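## Task

Lift the back cooling block (the one farther from the drawer handle) out of the drawer of cooler COLD and set it on deck slot D2, resting level and held within that slot's locators. Its 4 loose tubes must each finish in the same bore they occupied at the start. The front block has to remain level in its own spot with every tube still in its bore, and plate P1 has to stay on D1 exactly as it is now. Finish by opening the gripper and pulling the arm away.

## Robot and tools

Robot: two FANUC CRX-5iA six-joint arms, left_arm and right_arm, each carrying a Robotiq 140 mm two-finger gripper. The arm not doing the work may be parked out of the way. Joints per arm, in column order: waist, shoulder, elbow, forearm roll, wrist pitch, wrist roll.

Frame: one scene frame for everything. Origin on the table top midway between the arms, +z up, +x pointing out across the table, and left_arm sits on the +y side (base near (+0.058, +0.344, 0) m, yawed about -2.6 deg); right_arm base near (+0.011, -0.456, 0) m, yawed about +10 deg. The names left/right are arm labels, not image sides. D1 is the deck slot beside COLD; D2 is the next one past D1.

execute_actions: argument actions is a list holding zero or one item, plus optional pictures (true/false; images come by default). Empty list: just report the current state. An item with rows (1 to 15 rows) and optional steps (1 to 15, default 15) is a motion; each step lasts 1/30 s and uses one row, the final row repeating if steps outnumber rows. An item with only steps (up to 300) is a wait, counted from the previous result, and time spent replying counts toward it. A refused call moves nothing.

Row layout: a single list of 18 numbers, each in [-1, 1], always covering both arms: left_arm's 6 joint values, then its gripper position, force_limit, speed; then the same 9 for right_arm. Joint values are offsets, not poses: they are added to the joint angles printed in the most recent result that lists them (before any such result, or for a second call within one reply, the reference is wherever the arm is when the action begins). They are not relative to the previous row. Scale: 1.0 equals 1.983 rad for waist and shoulder, 2.38 rad for elbow, 2.975 rad for forearm roll, wrist pitch and wrist roll. An all-zero joint block therefore pulls the arm back to the reference angles; it is not a hold. Joint ranges (rad): waist -3.491..3.491, shoulder -3.140..3.140, elbow -1.187..4.328, forearm roll -3.316..3.316, wrist pitch -3.140..3.140, wrist roll -3.927..3.927. Asking for more than 0.010 rad beyond an end gets the call refused; smaller overshoots are clipped at the true end (which may be off by up to 0.010 rad) and reported as "joint sent to its limit".

Gripper numbers are absolute settings, not offsets. position: +1 fully open (140 mm), about -0.8 pads touch, -1 closes until blocked. force_limit: about 14 N at -1, 60 N at 0, 107 N at +1 (for parts up to 40 mm wide). speed: about 30 mm/s at -1, 140 at 0, 250 at +1. To leave a gripper unchanged, resend its previous three numbers (0 is a real command). To grip, send -1 and confirm object_status 2. Status codes: 0 moving, 1 blocked while opening, 2 blocked while closing (holding), 3 reached target or pads met. To squeeze harder while holding, raise force_limit and switch position between -1 and -0.98. position_measured is in counts, 3 open to 230 closed, not linear. end_effector_position is the point between closed pads; fingertips extend about 33 mm past it when closed and 9 mm when open, and move about 24 mm further out while closing, so keep that clearance above surfaces. Fingers point along the gripper +z axis and close along its y axis.

Motion behaviour: joint speed is capped (2.62 rad/s waist/shoulder, 3.14 elbow, 3.93 wrist joints) with 0.5 s to accelerate; targets are kept within a lead of the measured angle, and a target placing the hand over 70 mm from its current spot is scaled back, so big moves take several calls. Between calls the arms continue toward the last row until they settle or a step is HELD.

Results: a state line per arm with end_effector_position (m) and end_effector_quat_wxyz in the scene frame (less accurate at long reach), Joint positions (rad) and Joint velocities (rad/s) per arm, object_status, and notes such as "joint command not followed" (clearance check altered targets), HELD (row not sent on that step), "joint sent to its limit", MOTOR HOT and OVER-TEMPERATURE FAULT.

zoom_image: camera (cam_head_left, cam_head_right, cam_high, cam_low at 504x504; cam_left_wrist, cam_right_wrist at 616x616 fisheye) and region [x0, y0, x1, y1] in pixels from the top-left, no larger than 504 by 504. read_manual returns only licence text. finished_scene takes scene, the number of the current scene; it is final and its result reports success and gives any next task.

Suggested order: look, park the idle arm, approach the block from above, close and check status 2, lift straight up slowly and level so tubes stay seated, carry to D2, lower into the locators, open, retreat, then call finished_scene.

Avoid: shifting, tilting or turning COLD (it is free-standing and must stay within about a finger width of its start); bumping the open drawer, which rolls; tipping the block or disturbing the other block or P1; dropping or knocking anything off the table; arms striking each other. Contact torque at the load limit (152 N m waist/shoulder/elbow, 38 N m wrist joints, held weight included) or an outside force of 150 N freezes that arm for 10 s. Expect occasional brief tugs on held parts; move smoothly.

Each tool is called after "Emit:" as name([rows], argument=value, ...), one row to a line, values as JSON.

## Session

Emit:
execute_actions(actions=[])

Scene clock: 0.00 s of 6600.00 s.
left_arm: end_effector_position=(+0.4901, +0.7785, +0.2652) position_measured=3 object_status=3 end_effector_quat_wxyz=(+0.385, -0.358, +0.619, -0.584) | right_arm: end_effector_position=(+0.4916, -0.6538, +0.2424) position_measured=3 object_status=3 end_effector_quat_wxyz=(-0.151, -0.144, +0.883, -0.420)
Joint positions: left_arm=[ 1.485  0.602 -0.274  1.298 -1.765 -2.536] | right_arm=[ 0.151  0.268 -0.224  0.773 -1.63  -1.755]
Joint velocities: left_arm=[ 0.    -0.001 -0.    -0.     0.     0.   ] | right_arm=[-0.001  0.    -0.     0.     0.     0.   ]

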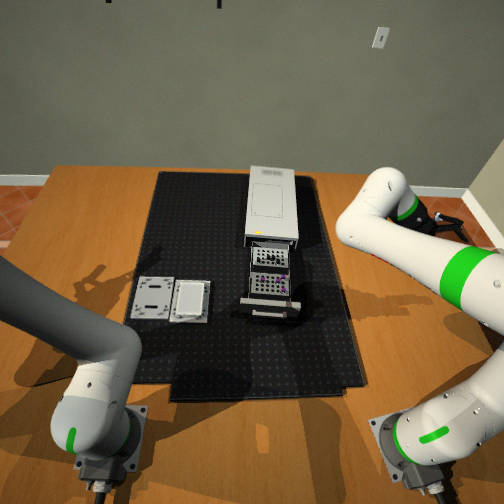

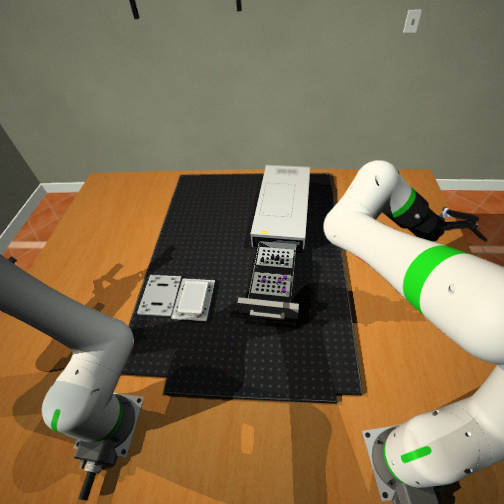

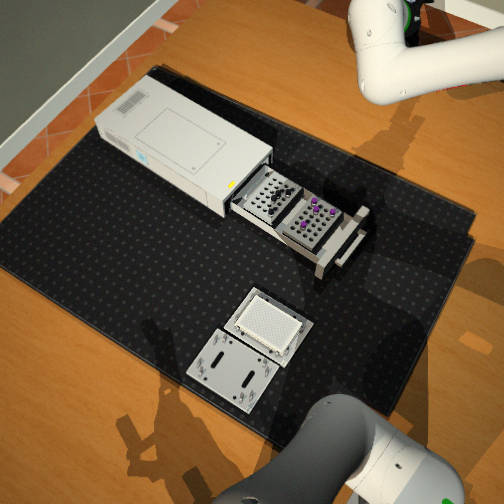

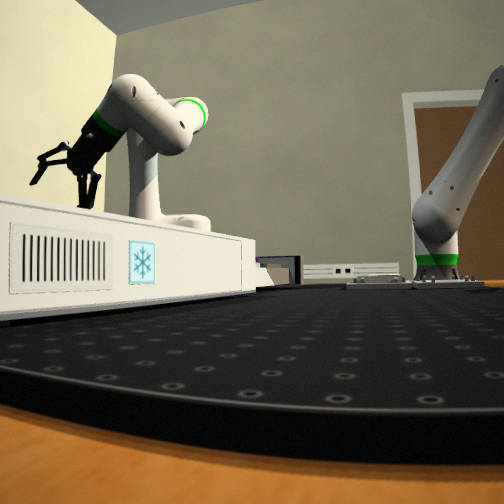

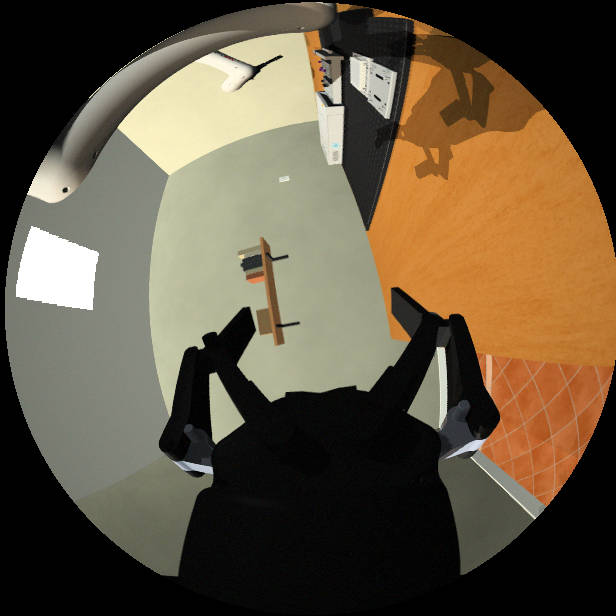

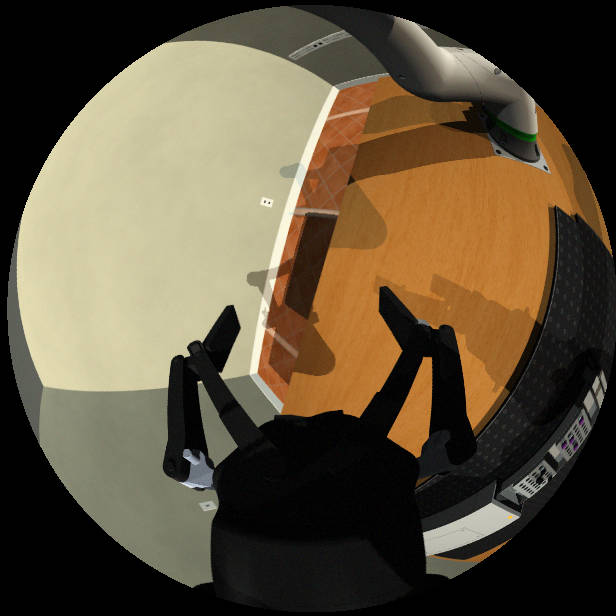

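Emit:
zoom_image(camera="cam_high", region=[210, 140, 390, 290])

Emit:
zoom_image(camera="cam_high", region=[170, 280, 330, 420])

Emit:
zoom_image(camera="cam_head_left", region=[220, 225, 320, 325])

Emit:
zoom_image(camera="cam_head_right", region=[220, 225, 320, 325])

Region (210, 140, 390, 290) of cam_high's 504x504 image, scaled by 2.800, with more detail than that image has.

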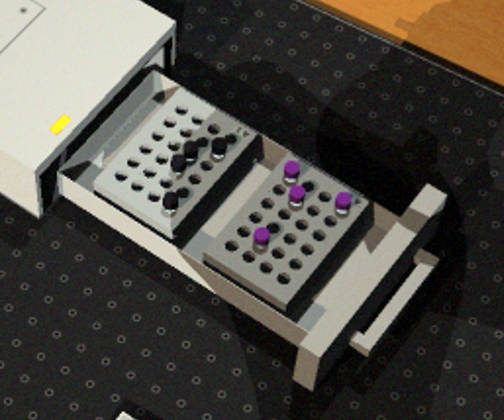

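Region (170, 280, 330, 420) of cam_high's 504x504 image, scaled by 3.150, with more detail than that image has; it fills the top 441 rows of this view, and the rest is white.

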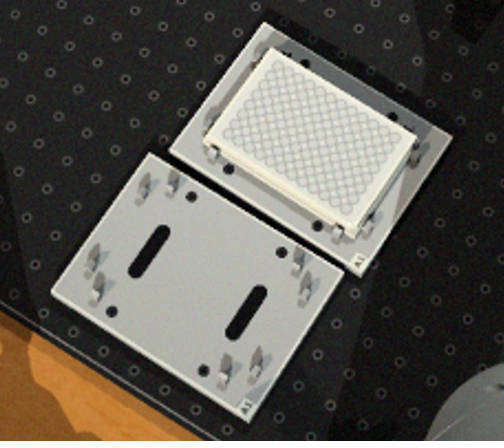

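Region (220, 225, 320, 325) of cam_head_left's 504x504 image, scaled by 5.040, with more detail than that image has.

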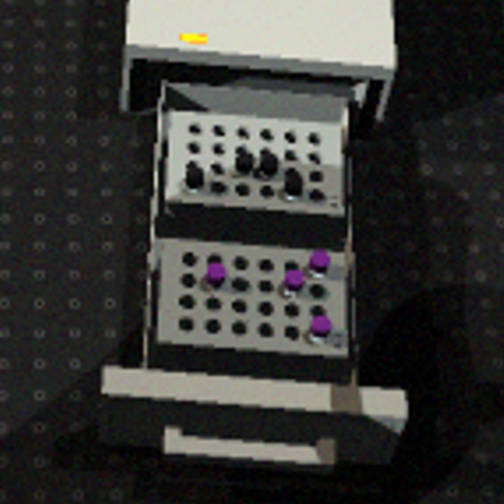

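Region (220, 225, 320, 325) of cam_head_right's 504x504 image, scaled by 5.040, with more detail than that image has.

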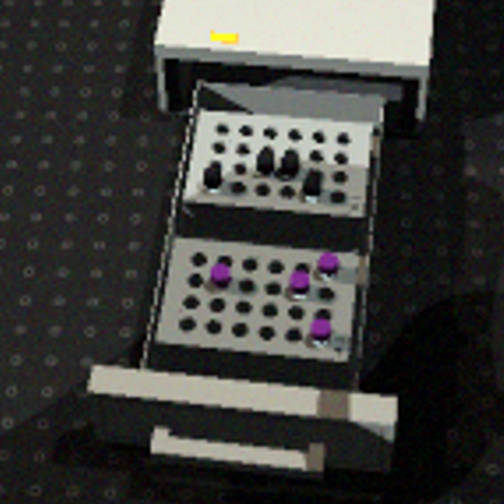

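Emit:
zoom_image(camera="cam_high", region=[225, 155, 315, 245])

Emit:
zoom_image(camera="cam_low", region=[230, 220, 330, 320])

Emit:
zoom_image(camera="cam_head_left", region=[120, 255, 220, 345])

Region (225, 155, 315, 245) of cam_high's 504x504 image, scaled by 5.600, with more detail than that image has.

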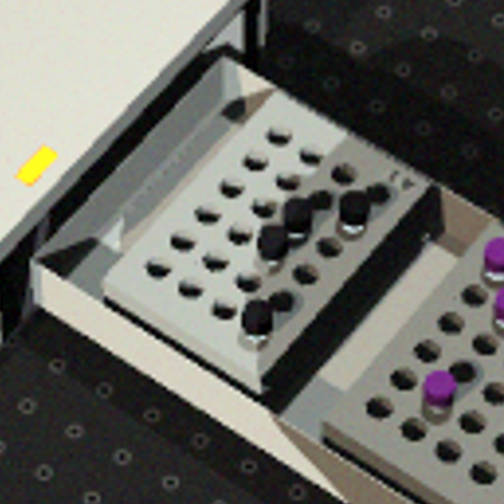

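Region (230, 220, 330, 320) of cam_low's 504x504 image, scaled by 5.040, with more detail than that image has.

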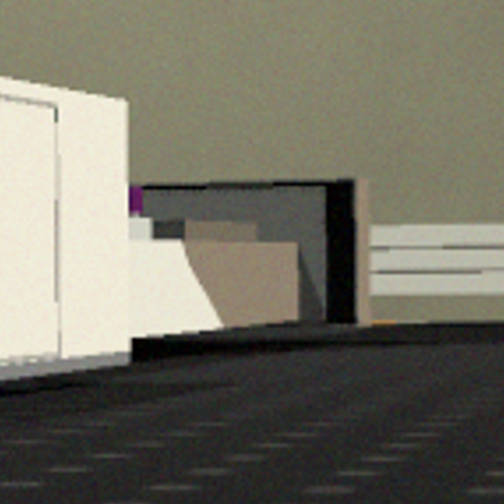

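Region (120, 255, 220, 345) of cam_head_left's 504x504 image, scaled by 5.040, with more detail than that image has; it fills the top 454 rows of this view, and the rest is white.

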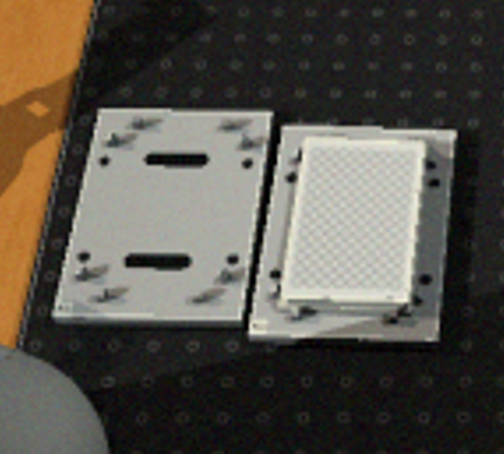

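Emit:
execute_actions([
  {"rows": [[-0.9864,0.1199,0.5544,-0.4363,-0.0038,0.9943,0.45,0,0,-0.15,0,0,0,0,0,1,0,0]], "steps": 15},
], pictures=false)

Emit:
execute_actions([
  {"steps": 90},
])

Scene clock: 120.50 s of 6600.00 s.
left_arm: end_effector_position=(+0.5748, +0.6511, +0.2068) position_measured=72 object_status=0 end_effector_quat_wxyz=(+0.098, -0.336, +0.756, -0.553) | right_arm: end_effector_position=(+0.4197, -0.7767, +0.2424) position_measured=3 object_status=3 end_effector_quat_wxyz=(-0.208, -0.022, +0.895, -0.395)
Joint positions: left_arm=[ 1.217  0.673  0.049  0.918 -1.768 -2.133] | right_arm=[-0.124  0.268 -0.224  0.773 -1.63  -1.755]
Joint velocities: left_arm=[-0.767  0.173  0.922 -0.934 -0.007  1.144] | right_arm=[-0.413  0.     0.001 -0.     0.001  0.001]
Steps of this call (steps 1 to 90: nothing new was sent; then 117.00 s passed at rest; steps 91 to 105: all 15 steps of this action). Readings (joint positions | what the end effector reports):
91: left_arm=[1.485 0.602 -0.274 1.298 -1.765 -2.536] | right_arm=[0.151 0.268 -0.224 0.773 -1.630 -1.755] | left_arm position_measured=3 object_status=0 | right_arm position_measured=3 object_status=3
92: left_arm=[1.483 0.602 -0.272 1.295 -1.765 -2.533] | right_arm=[0.149 0.268 -0.224 0.773 -1.630 -1.755] | left_arm position_measured=5 object_status=0 | right_arm position_measured=3 object_status=3
94: left_arm=[1.463 0.609 -0.246 1.263 -1.765 -2.501] | right_arm=[0.128 0.268 -0.224 0.773 -1.630 -1.755] | left_arm position_measured=20 object_status=0 | right_arm position_measured=3 object_status=3
98: left_arm=[1.378 0.633 -0.146 1.138 -1.766 -2.376] | right_arm=[0.031 0.268 -0.224 0.773 -1.630 -1.755] | left_arm position_measured=51 object_status=0 | right_arm position_measured=3 object_status=3
105: the state above

Scene clock: 123.50 s of 6600.00 s.
left_arm: end_effector_position=(+0.6255, -0.1276, +0.1901) position_measured=72 object_status=3 end_effector_quat_wxyz=(-0.000, +0.673, -0.740, +0.000) | right_arm: end_effector_position=(+0.4124, -0.7858, +0.2424) position_measured=3 object_status=3 end_effector_quat_wxyz=(-0.212, -0.012, +0.895, -0.393)
Joint positions: left_arm=[-0.471  0.84   1.046 -0.    -1.776  0.422] | right_arm=[-0.147  0.268 -0.224  0.773 -1.63  -1.755]
Joint velocities: left_arm=[-0.    -0.001 -0.    -0.     0.001  0.   ] | right_arm=[-0.     0.     0.001 -0.     0.001 -0.   ]
Steps of this call (steps 1 to 90: the robot went on to your last target). Readings (joint positions | what the end effector reports):
1: left_arm=[1.190 0.678 0.080 0.886 -1.768 -2.093] | right_arm=[-0.136 0.268 -0.224 0.773 -1.630 -1.755] | left_arm position_measured=72 object_status=0 | right_arm position_measured=3 object_status=3
2: left_arm=[1.163 0.684 0.113 0.854 -1.768 -2.052] | right_arm=[-0.143 0.268 -0.224 0.773 -1.630 -1.755] | left_arm position_measured=72 object_status=3 | right_arm position_measured=3 object_status=3
4: left_arm=[1.106 0.696 0.181 0.791 -1.769 -1.966] | right_arm=[-0.146 0.268 -0.224 0.773 -1.630 -1.755] | left_arm position_measured=72 object_status=3 | right_arm position_measured=3 object_status=3
8: left_arm=[0.987 0.717 0.310 0.673 -1.770 -1.789] | right_arm=[-0.147 0.268 -0.224 0.773 -1.630 -1.755] | left_arm position_measured=72 object_status=3 | right_arm position_measured=3 object_status=3
90: the state above
All arms were judged still, so your last target was given up. Only a new action makes them travel on or press farther. Fingers that are still opening or closing keep moving.
camera_calibration (this result's frames):
cam_left_wrist: T_world_to_cam=[[-0.964599, 0.262772, -0.022347, 0.64522], [0.239088, 0.907113, 0.346386, -0.0946486], [0.111292, 0.328781, -0.937826, 0.344444], [0, 0, 0, 1]] pos_world=[0.606674, -0.196936, 0.370232]
cam_right_wrist: T_world_to_cam=[[-0.06508, 0.696975, -0.714136, 0.741629], [0.992859, 0.116928, 0.0236378, -0.322769], [0.0999774, -0.707498, -0.699608, -0.242361], [0, 0, 0, 1]] pos_world=[0.39296, -0.650627, 0.367696]

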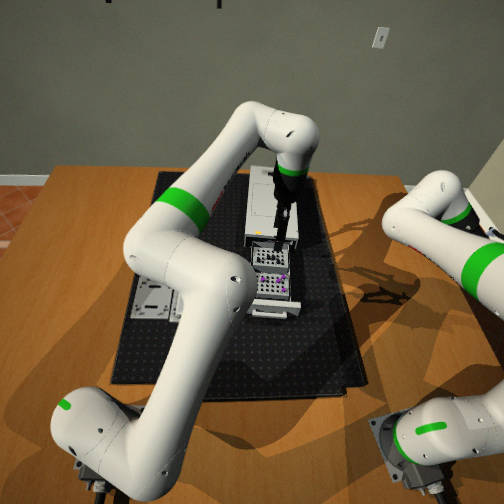

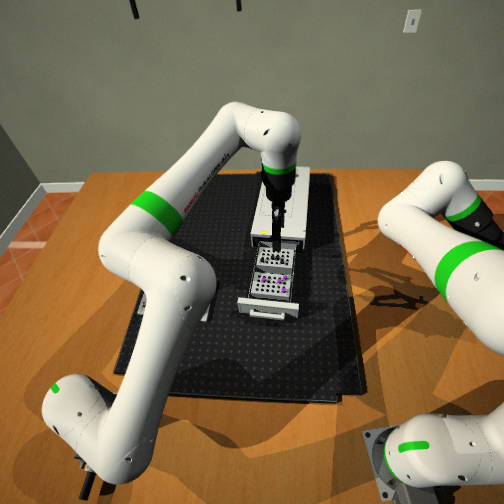

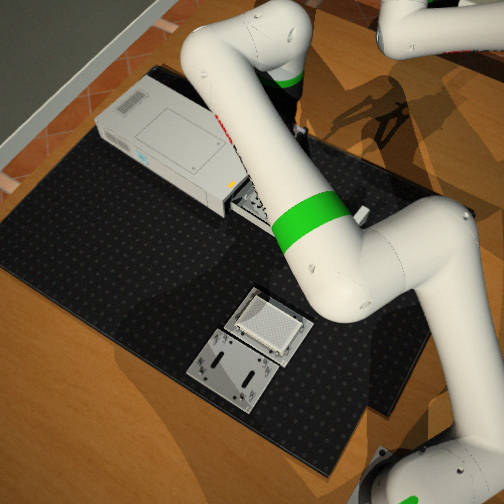

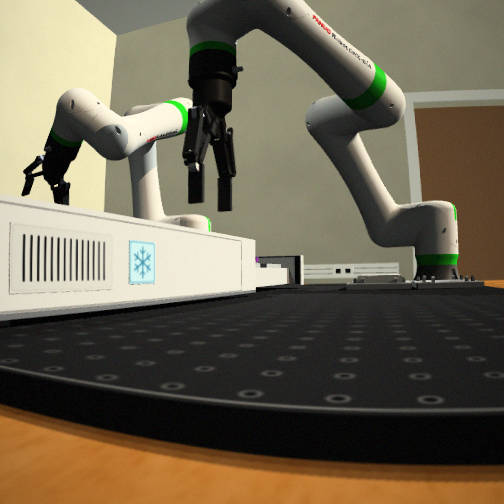

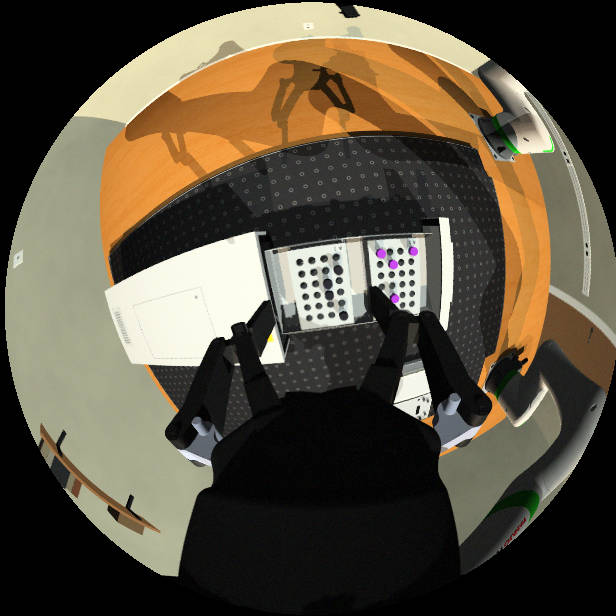

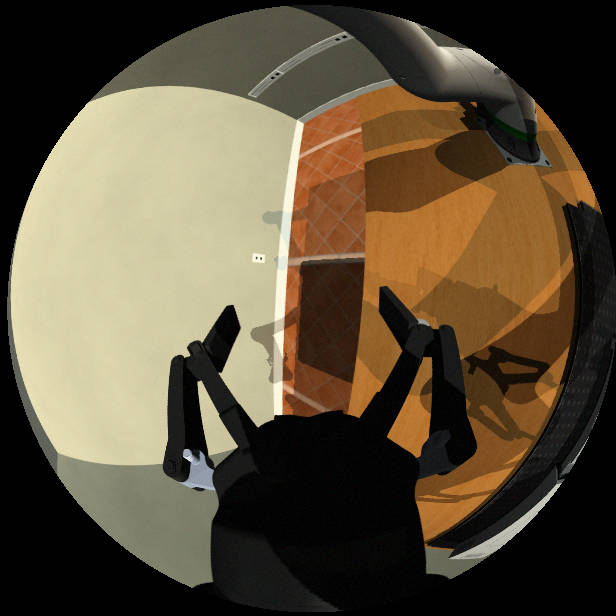

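Emit:
zoom_image(camera="cam_left_wrist", region=[240, 210, 410, 380])

Region (240, 210, 410, 380) of cam_left_wrist's 616x616 image, scaled by 2.965, with more detail than that image has.

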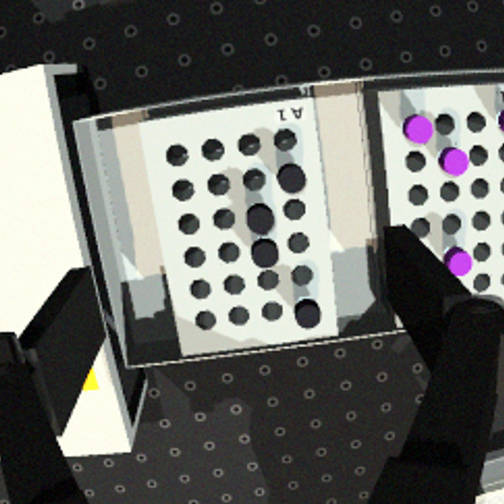

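Emit:
zoom_image(camera="cam_left_wrist", region=[245, 270, 325, 350])

Emit:
zoom_image(camera="cam_left_wrist", region=[330, 260, 410, 340])

Emit:
zoom_image(camera="cam_low", region=[160, 150, 310, 300])

Region (245, 270, 325, 350) of cam_left_wrist's 616x616 image, scaled by 6.300, with more detail than that image has.

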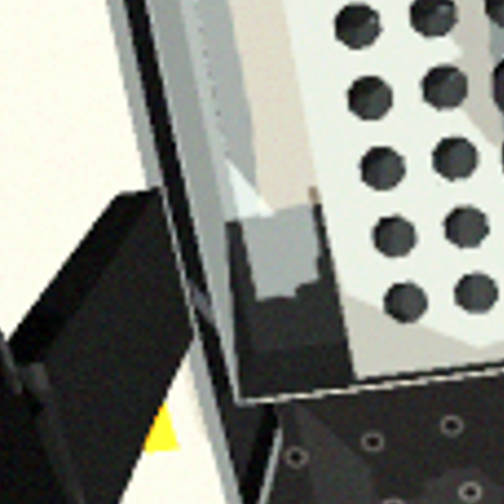

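Region (330, 260, 410, 340) of cam_left_wrist's 616x616 image, scaled by 6.300, with more detail than that image has.

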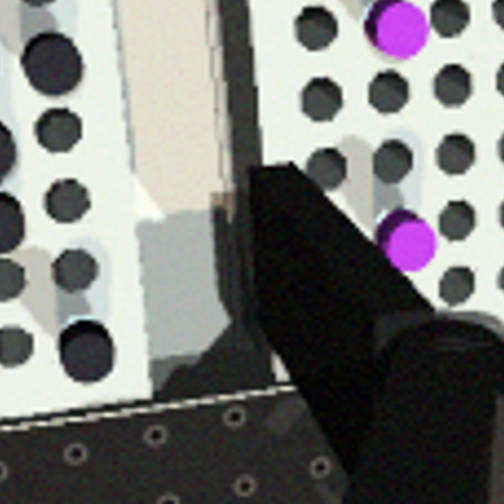

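Region (160, 150, 310, 300) of cam_low's 504x504 image, scaled by 3.360, with more detail than that image has.

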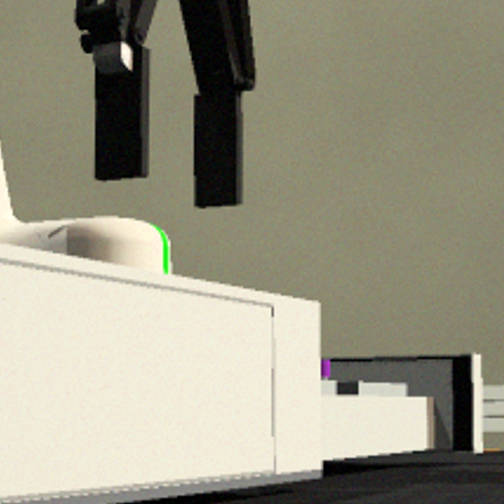

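Emit:
execute_actions([
  {"rows": [[0.004859,-0.025392,-0.10005,0,0.063114,-0.003239,0.45,0,0,0,0,0,0,0,0,1,0,0]], "steps": 15},
], pictures=false)

Emit:
execute_actions([
  {"steps": 10},
])

Emit:
zoom_image(camera="cam_left_wrist", region=[240, 210, 410, 380])

Scene clock: 244.00 s of 6600.00 s.
left_arm: end_effector_position=(+0.6255, -0.1196, +0.1253) position_measured=72 object_status=3 end_effector_quat_wxyz=(-0.000, +0.673, -0.740, +0.000) | right_arm: end_effector_position=(+0.4124, -0.7858, +0.2424) position_measured=3 object_status=3 end_effector_quat_wxyz=(-0.212, -0.012, +0.895, -0.393)
Joint positions: left_arm=[-0.461  0.789  0.808 -0.    -1.588  0.412] | right_arm=[-0.147  0.268 -0.224  0.773 -1.63  -1.755]
Joint velocities: left_arm=[ 0.    -0.001 -0.004 -0.     0.003 -0.   ] | right_arm=[ 0.    -0.001  0.001  0.     0.    -0.   ]
Steps of this call (steps 1 to 90: nothing new was sent; then 117.00 s passed at rest; steps 91 to 105: all 15 steps of this action). Readings (joint positions | what the end effector reports):
91: left_arm=[-0.471 0.840 1.046 -0.000 -1.776 0.422] | right_arm=[-0.147 0.268 -0.224 0.773 -1.630 -1.755] | left_arm position_measured=72 object_status=3 | right_arm position_measured=3 object_status=3
92: left_arm=[-0.471 0.839 1.044 -0.000 -1.774 0.422] | right_arm=[-0.147 0.268 -0.224 0.773 -1.630 -1.755] | left_arm position_measured=72 object_status=3 | right_arm position_measured=3 object_status=3
94: left_arm=[-0.470 0.834 1.019 -0.000 -1.754 0.421] | right_arm=[-0.147 0.268 -0.224 0.773 -1.630 -1.755] | left_arm position_measured=72 object_status=3 | right_arm position_measured=3 object_status=3
98: left_arm=[-0.465 0.808 0.893 -0.000 -1.656 0.416] | right_arm=[-0.147 0.268 -0.224 0.773 -1.630 -1.755] | left_arm position_measured=72 object_status=3 | right_arm position_measured=3 object_status=3
105: the state above

Scene clock: 244.33 s of 6600.00 s.
left_arm: end_effector_position=(+0.6255, -0.1196, +0.1251) position_measured=72 object_status=3 end_effector_quat_wxyz=(-0.000, +0.673, -0.740, +0.000) | right_arm: end_effector_position=(+0.4124, -0.7858, +0.2424) position_measured=3 object_status=3 end_effector_quat_wxyz=(-0.212, -0.012, +0.895, -0.393)
Joint positions: left_arm=[-0.461  0.789  0.808 -0.    -1.588  0.412] | right_arm=[-0.147  0.268 -0.224  0.773 -1.63  -1.755]
Joint velocities: left_arm=[ 0.    -0.001 -0.001  0.    -0.001 -0.001] | right_arm=[ 0.001 -0.    -0.     0.001  0.    -0.   ]
Steps of this call (steps 1 to 10: the robot went on to your last target). Readings (joint positions | what the end effector reports):
1: left_arm=[-0.461 0.789 0.808 -0.000 -1.588 0.412] | right_arm=[-0.147 0.268 -0.224 0.773 -1.630 -1.755] | left_arm position_measured=72 object_status=3 | right_arm position_measured=3 object_status=3
2: left_arm=[-0.461 0.789 0.808 -0.000 -1.588 0.412] | right_arm=[-0.147 0.268 -0.224 0.773 -1.630 -1.755] | left_arm position_measured=72 object_status=3 | right_arm position_measured=3 object_status=3
4: left_arm=[-0.461 0.789 0.808 -0.000 -1.588 0.412] | right_arm=[-0.147 0.268 -0.224 0.773 -1.630 -1.755] | left_arm position_measured=72 object_status=3 | right_arm position_measured=3 object_status=3
8: left_arm=[-0.461 0.789 0.808 -0.000 -1.588 0.412] | right_arm=[-0.147 0.268 -0.224 0.773 -1.630 -1.755] | left_arm position_measured=72 object_status=3 | right_arm position_measured=3 object_status=3
10: the state above
camera_calibration (this result's frames):
cam_left_wrist: T_world_to_cam=[[-0.964579, 0.262835, -0.0224677, 0.641699], [0.239104, 0.9071, 0.346408, -0.0794069], [0.111429, 0.328766, -0.937815, 0.280743], [0, 0, 0, 1]] pos_world=[0.606673, -0.18893, 0.30521]
cam_right_wrist: T_world_to_cam=[[-0.0650797, 0.696975, -0.714136, 0.741629], [0.992859, 0.116928, 0.0236382, -0.322769], [0.0999776, -0.707498, -0.699608, -0.242361], [0, 0, 0, 1]] pos_world=[0.39296, -0.650627, 0.367696]

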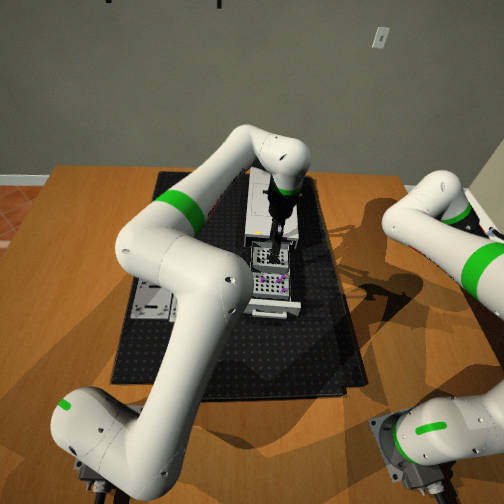

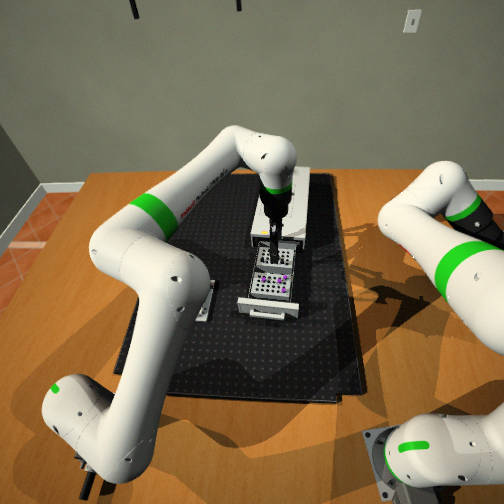

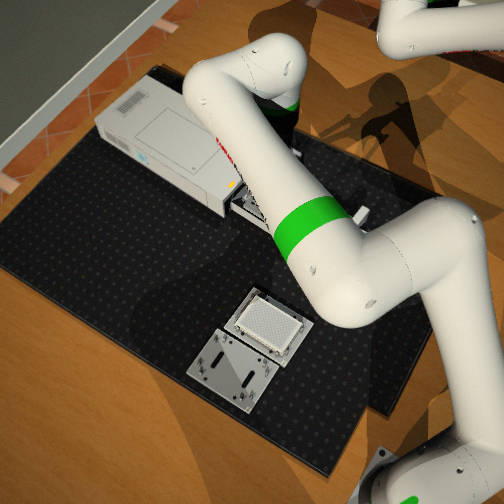

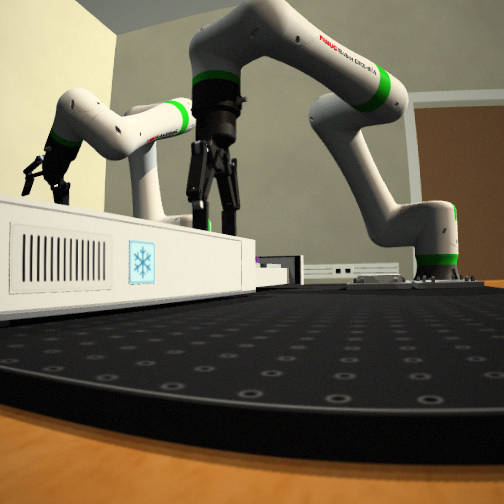

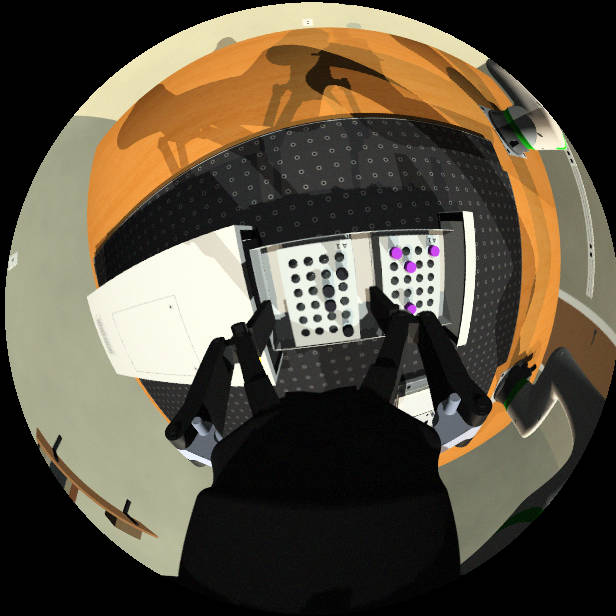

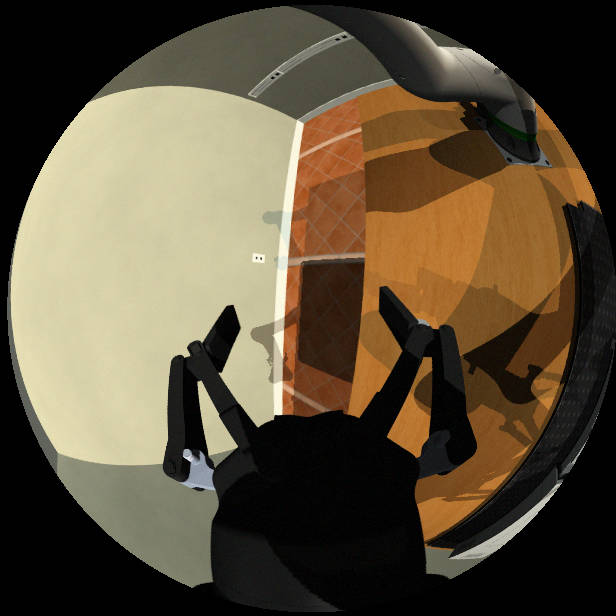

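Region (240, 210, 410, 380) of cam_left_wrist's 616x616 image, scaled by 2.965, with more detail than that image has.

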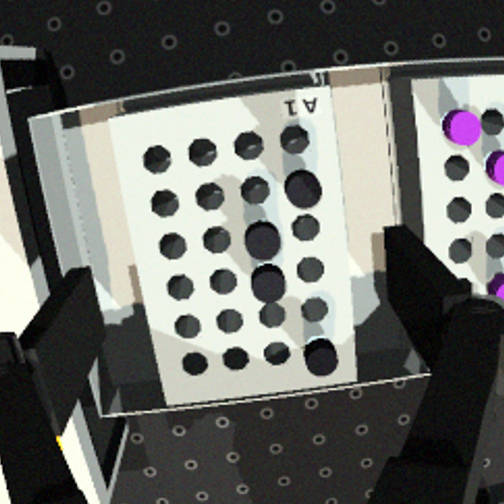

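Emit:
execute_actions([
  {"rows": [[0.0016,0.001741,-0.051495,0,0.042356,-0.001066,0.41,0.8,0,0,0,0,0,0,0,1,0,0]], "steps": 15},
])

Emit:
zoom_image(camera="cam_left_wrist", region=[220, 200, 420, 400])

Scene clock: 297.23 s of 6600.00 s.
left_arm: end_effector_position=(+0.6257, -0.1172, +0.0701) position_measured=77 object_status=3 end_effector_quat_wxyz=(-0.000, +0.673, -0.740, +0.000) | right_arm: end_effector_position=(+0.4124, -0.7858, +0.2424) position_measured=3 object_status=3 end_effector_quat_wxyz=(-0.212, -0.012, +0.895, -0.393)
Joint positions: left_arm=[-0.458  0.793  0.685 -0.    -1.462  0.409] | right_arm=[-0.147  0.268 -0.224  0.773 -1.63  -1.755]
Joint velocities: left_arm=[ 0.     0.    -0.003  0.     0.002 -0.001] | right_arm=[-0.     0.     0.001  0.    -0.    -0.001]
Steps of this call (steps 1 to 15: the robot went on to your last target; steps 16 to 90: nothing new was sent; then 49.40 s passed at rest; steps 91 to 105: all 15 steps of this action). Readings (joint positions | what the end effector reports):
91: left_arm=[-0.461 0.789 0.808 -0.000 -1.588 0.412] | right_arm=[-0.147 0.268 -0.224 0.773 -1.630 -1.755] | left_arm position_measured=72 object_status=0 | right_arm position_measured=3 object_status=3
92: left_arm=[-0.461 0.789 0.805 -0.000 -1.585 0.412] | right_arm=[-0.147 0.268 -0.224 0.773 -1.630 -1.755] | left_arm position_measured=73 object_status=0 | right_arm position_measured=3 object_status=3
94: left_arm=[-0.461 0.790 0.780 -0.000 -1.560 0.412] | right_arm=[-0.147 0.268 -0.224 0.773 -1.630 -1.755] | left_arm position_measured=77 object_status=0 | right_arm position_measured=3 object_status=3
98: left_arm=[-0.458 0.793 0.697 -0.000 -1.475 0.410] | right_arm=[-0.147 0.268 -0.224 0.773 -1.630 -1.755] | left_arm position_measured=77 object_status=3 | right_arm position_measured=3 object_status=3
105: the state above
camera_calibration (this result's frames):
cam_left_wrist: T_world_to_cam=[[-0.964572, 0.262862, -0.0224453, 0.640021], [0.239158, 0.907153, 0.346232, -0.0625943], [0.111373, 0.328598, -0.93788, 0.228319], [0, 0, 0, 1]] pos_world=[0.606888, -0.18648, 0.250174]
cam_right_wrist: T_world_to_cam=[[-0.06508, 0.696975, -0.714136, 0.741629], [0.992859, 0.116928, 0.0236378, -0.322769], [0.0999774, -0.707498, -0.699608, -0.242361], [0, 0, 0, 1]] pos_world=[0.39296, -0.650627, 0.367696]

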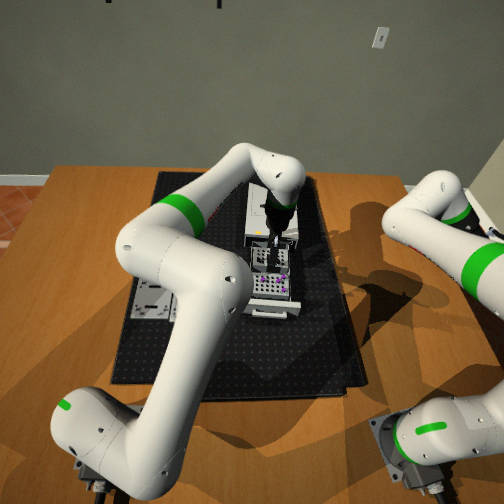

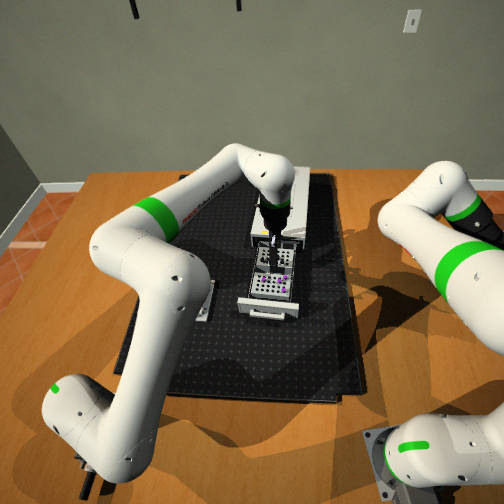

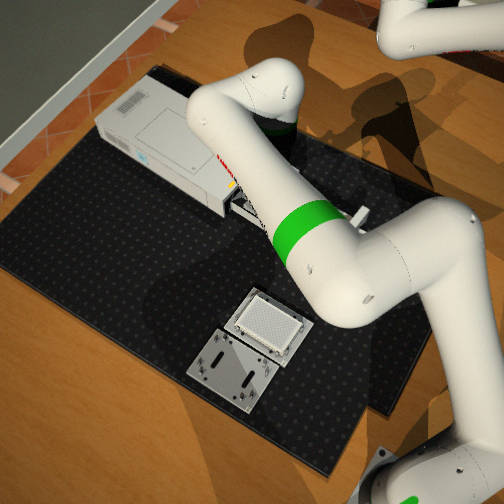

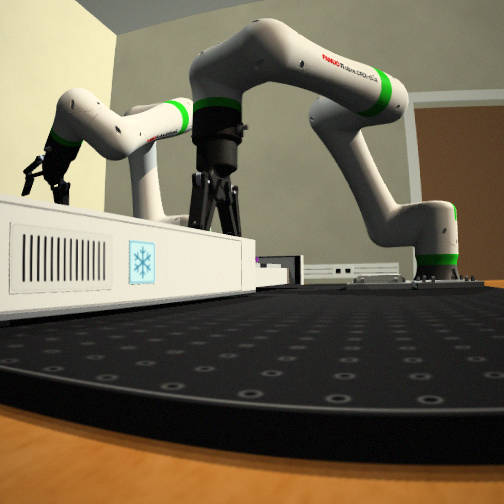

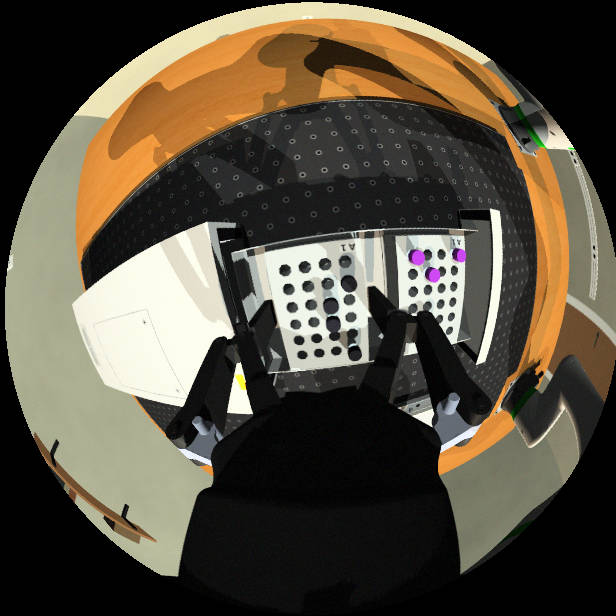

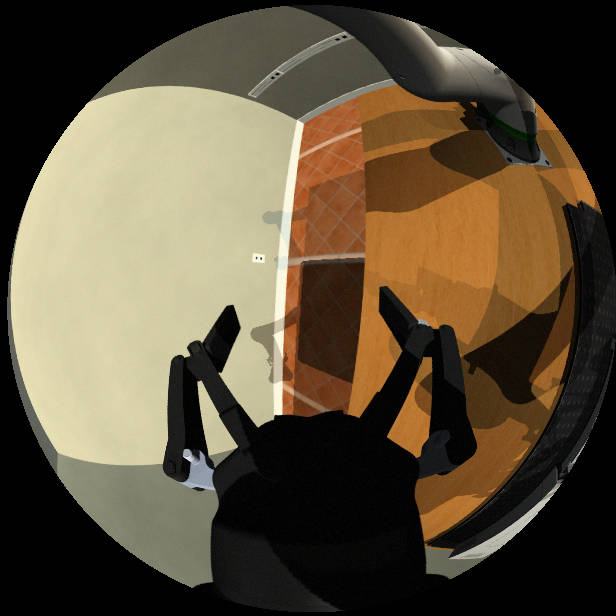

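Region (220, 200, 420, 400) of cam_left_wrist's 616x616 image, scaled by 2.520, with more detail than that image has.

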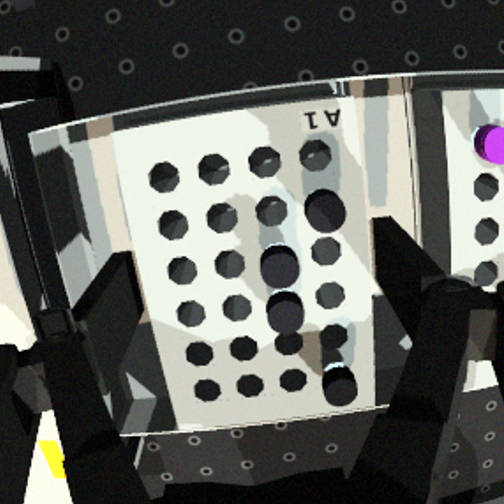

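Emit:
execute_actions([
  {"rows": [[0,0,0,0,0,0,-1,0.8,-0.6,0,0,0,0,0,0,1,0,0]], "steps": 15},
])

Emit:
zoom_image(camera="cam_left_wrist", region=[220, 200, 420, 400])

Scene clock: 324.97 s of 6600.00 s.
left_arm: end_effector_position=(+0.6257, -0.1171, +0.0701) position_measured=105 object_status=2 end_effector_quat_wxyz=(-0.000, +0.673, -0.740, +0.000) | right_arm: end_effector_position=(+0.4124, -0.7858, +0.2424) position_measured=3 object_status=3 end_effector_quat_wxyz=(-0.212, -0.012, +0.895, -0.393)
Joint positions: left_arm=[-0.458  0.793  0.685 -0.    -1.462  0.409] | right_arm=[-0.147  0.268 -0.224  0.773 -1.63  -1.755]
Joint velocities: left_arm=[ 0.    -0.    -0.001  0.     0.001 -0.   ] | right_arm=[-0.     0.    -0.     0.    -0.001 -0.   ]
Steps of this call (steps 1 to 15: the robot went on to your last target; steps 16 to 90: nothing new was sent; then 24.23 s passed at rest; steps 91 to 105: all 15 steps of this action). Readings (joint positions | what the end effector reports):
91: left_arm=[-0.458 0.793 0.685 -0.000 -1.462 0.409] | right_arm=[-0.147 0.268 -0.224 0.773 -1.630 -1.755] | left_arm position_measured=77 object_status=0 | right_arm position_measured=3 object_status=3
92: left_arm=[-0.458 0.793 0.685 -0.000 -1.462 0.409] | right_arm=[-0.147 0.268 -0.224 0.773 -1.630 -1.755] | left_arm position_measured=78 object_status=0 | right_arm position_measured=3 object_status=3
94: left_arm=[-0.458 0.793 0.685 -0.000 -1.462 0.409] | right_arm=[-0.147 0.268 -0.224 0.773 -1.630 -1.755] | left_arm position_measured=86 object_status=0 | right_arm position_measured=3 object_status=3
98: left_arm=[-0.458 0.793 0.685 -0.000 -1.462 0.409] | right_arm=[-0.147 0.268 -0.224 0.773 -1.630 -1.755] | left_arm position_measured=102 object_status=0 | right_arm position_measured=3 object_status=3
105: the state above
camera_calibration (this result's frames):
cam_left_wrist: T_world_to_cam=[[-0.964575, 0.262835, -0.0226275, 0.640058], [0.239056, 0.907127, 0.346371, -0.0626626], [0.111565, 0.328692, -0.937825, 0.228236], [0, 0, 0, 1]] pos_world=[0.606901, -0.186406, 0.250233]
cam_right_wrist: T_world_to_cam=[[-0.0650797, 0.696975, -0.714136, 0.741629], [0.992859, 0.116928, 0.0236381, -0.322769], [0.0999775, -0.707498, -0.699608, -0.242361], [0, 0, 0, 1]] pos_world=[0.39296, -0.650627, 0.367696]

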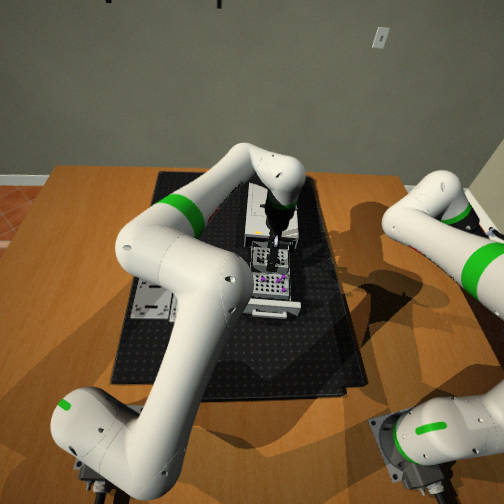

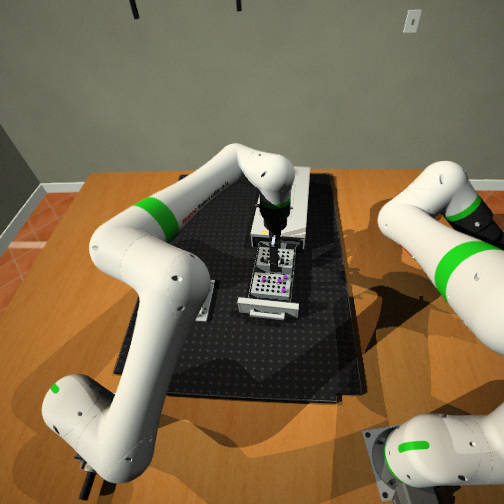

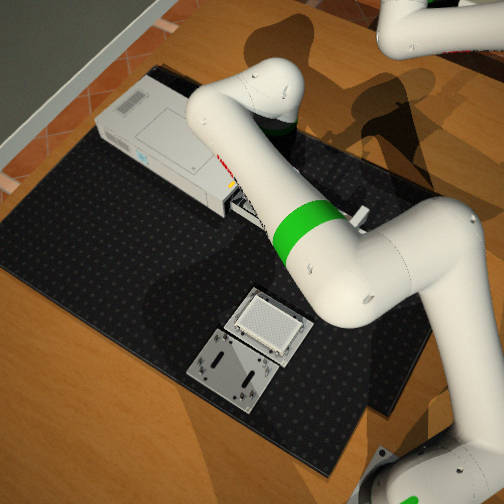

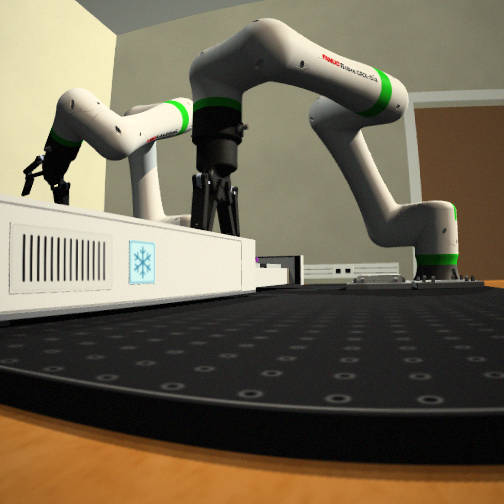

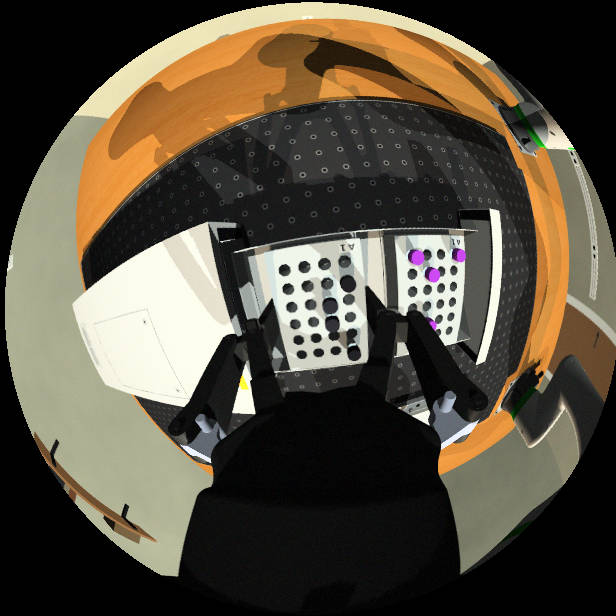

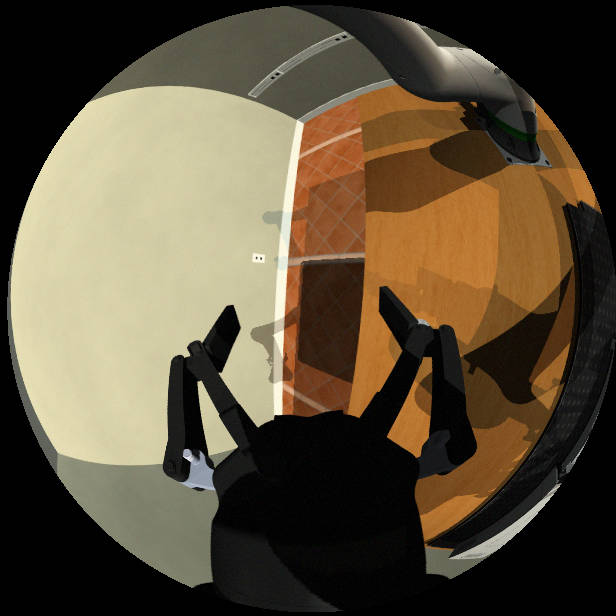

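Region (220, 200, 420, 400) of cam_left_wrist's 616x616 image, scaled by 2.520, with more detail than that image has.

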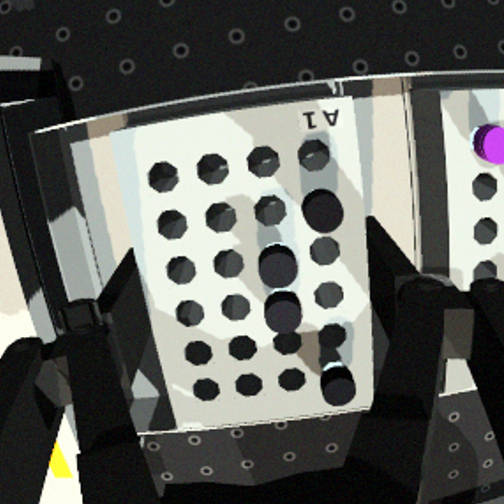

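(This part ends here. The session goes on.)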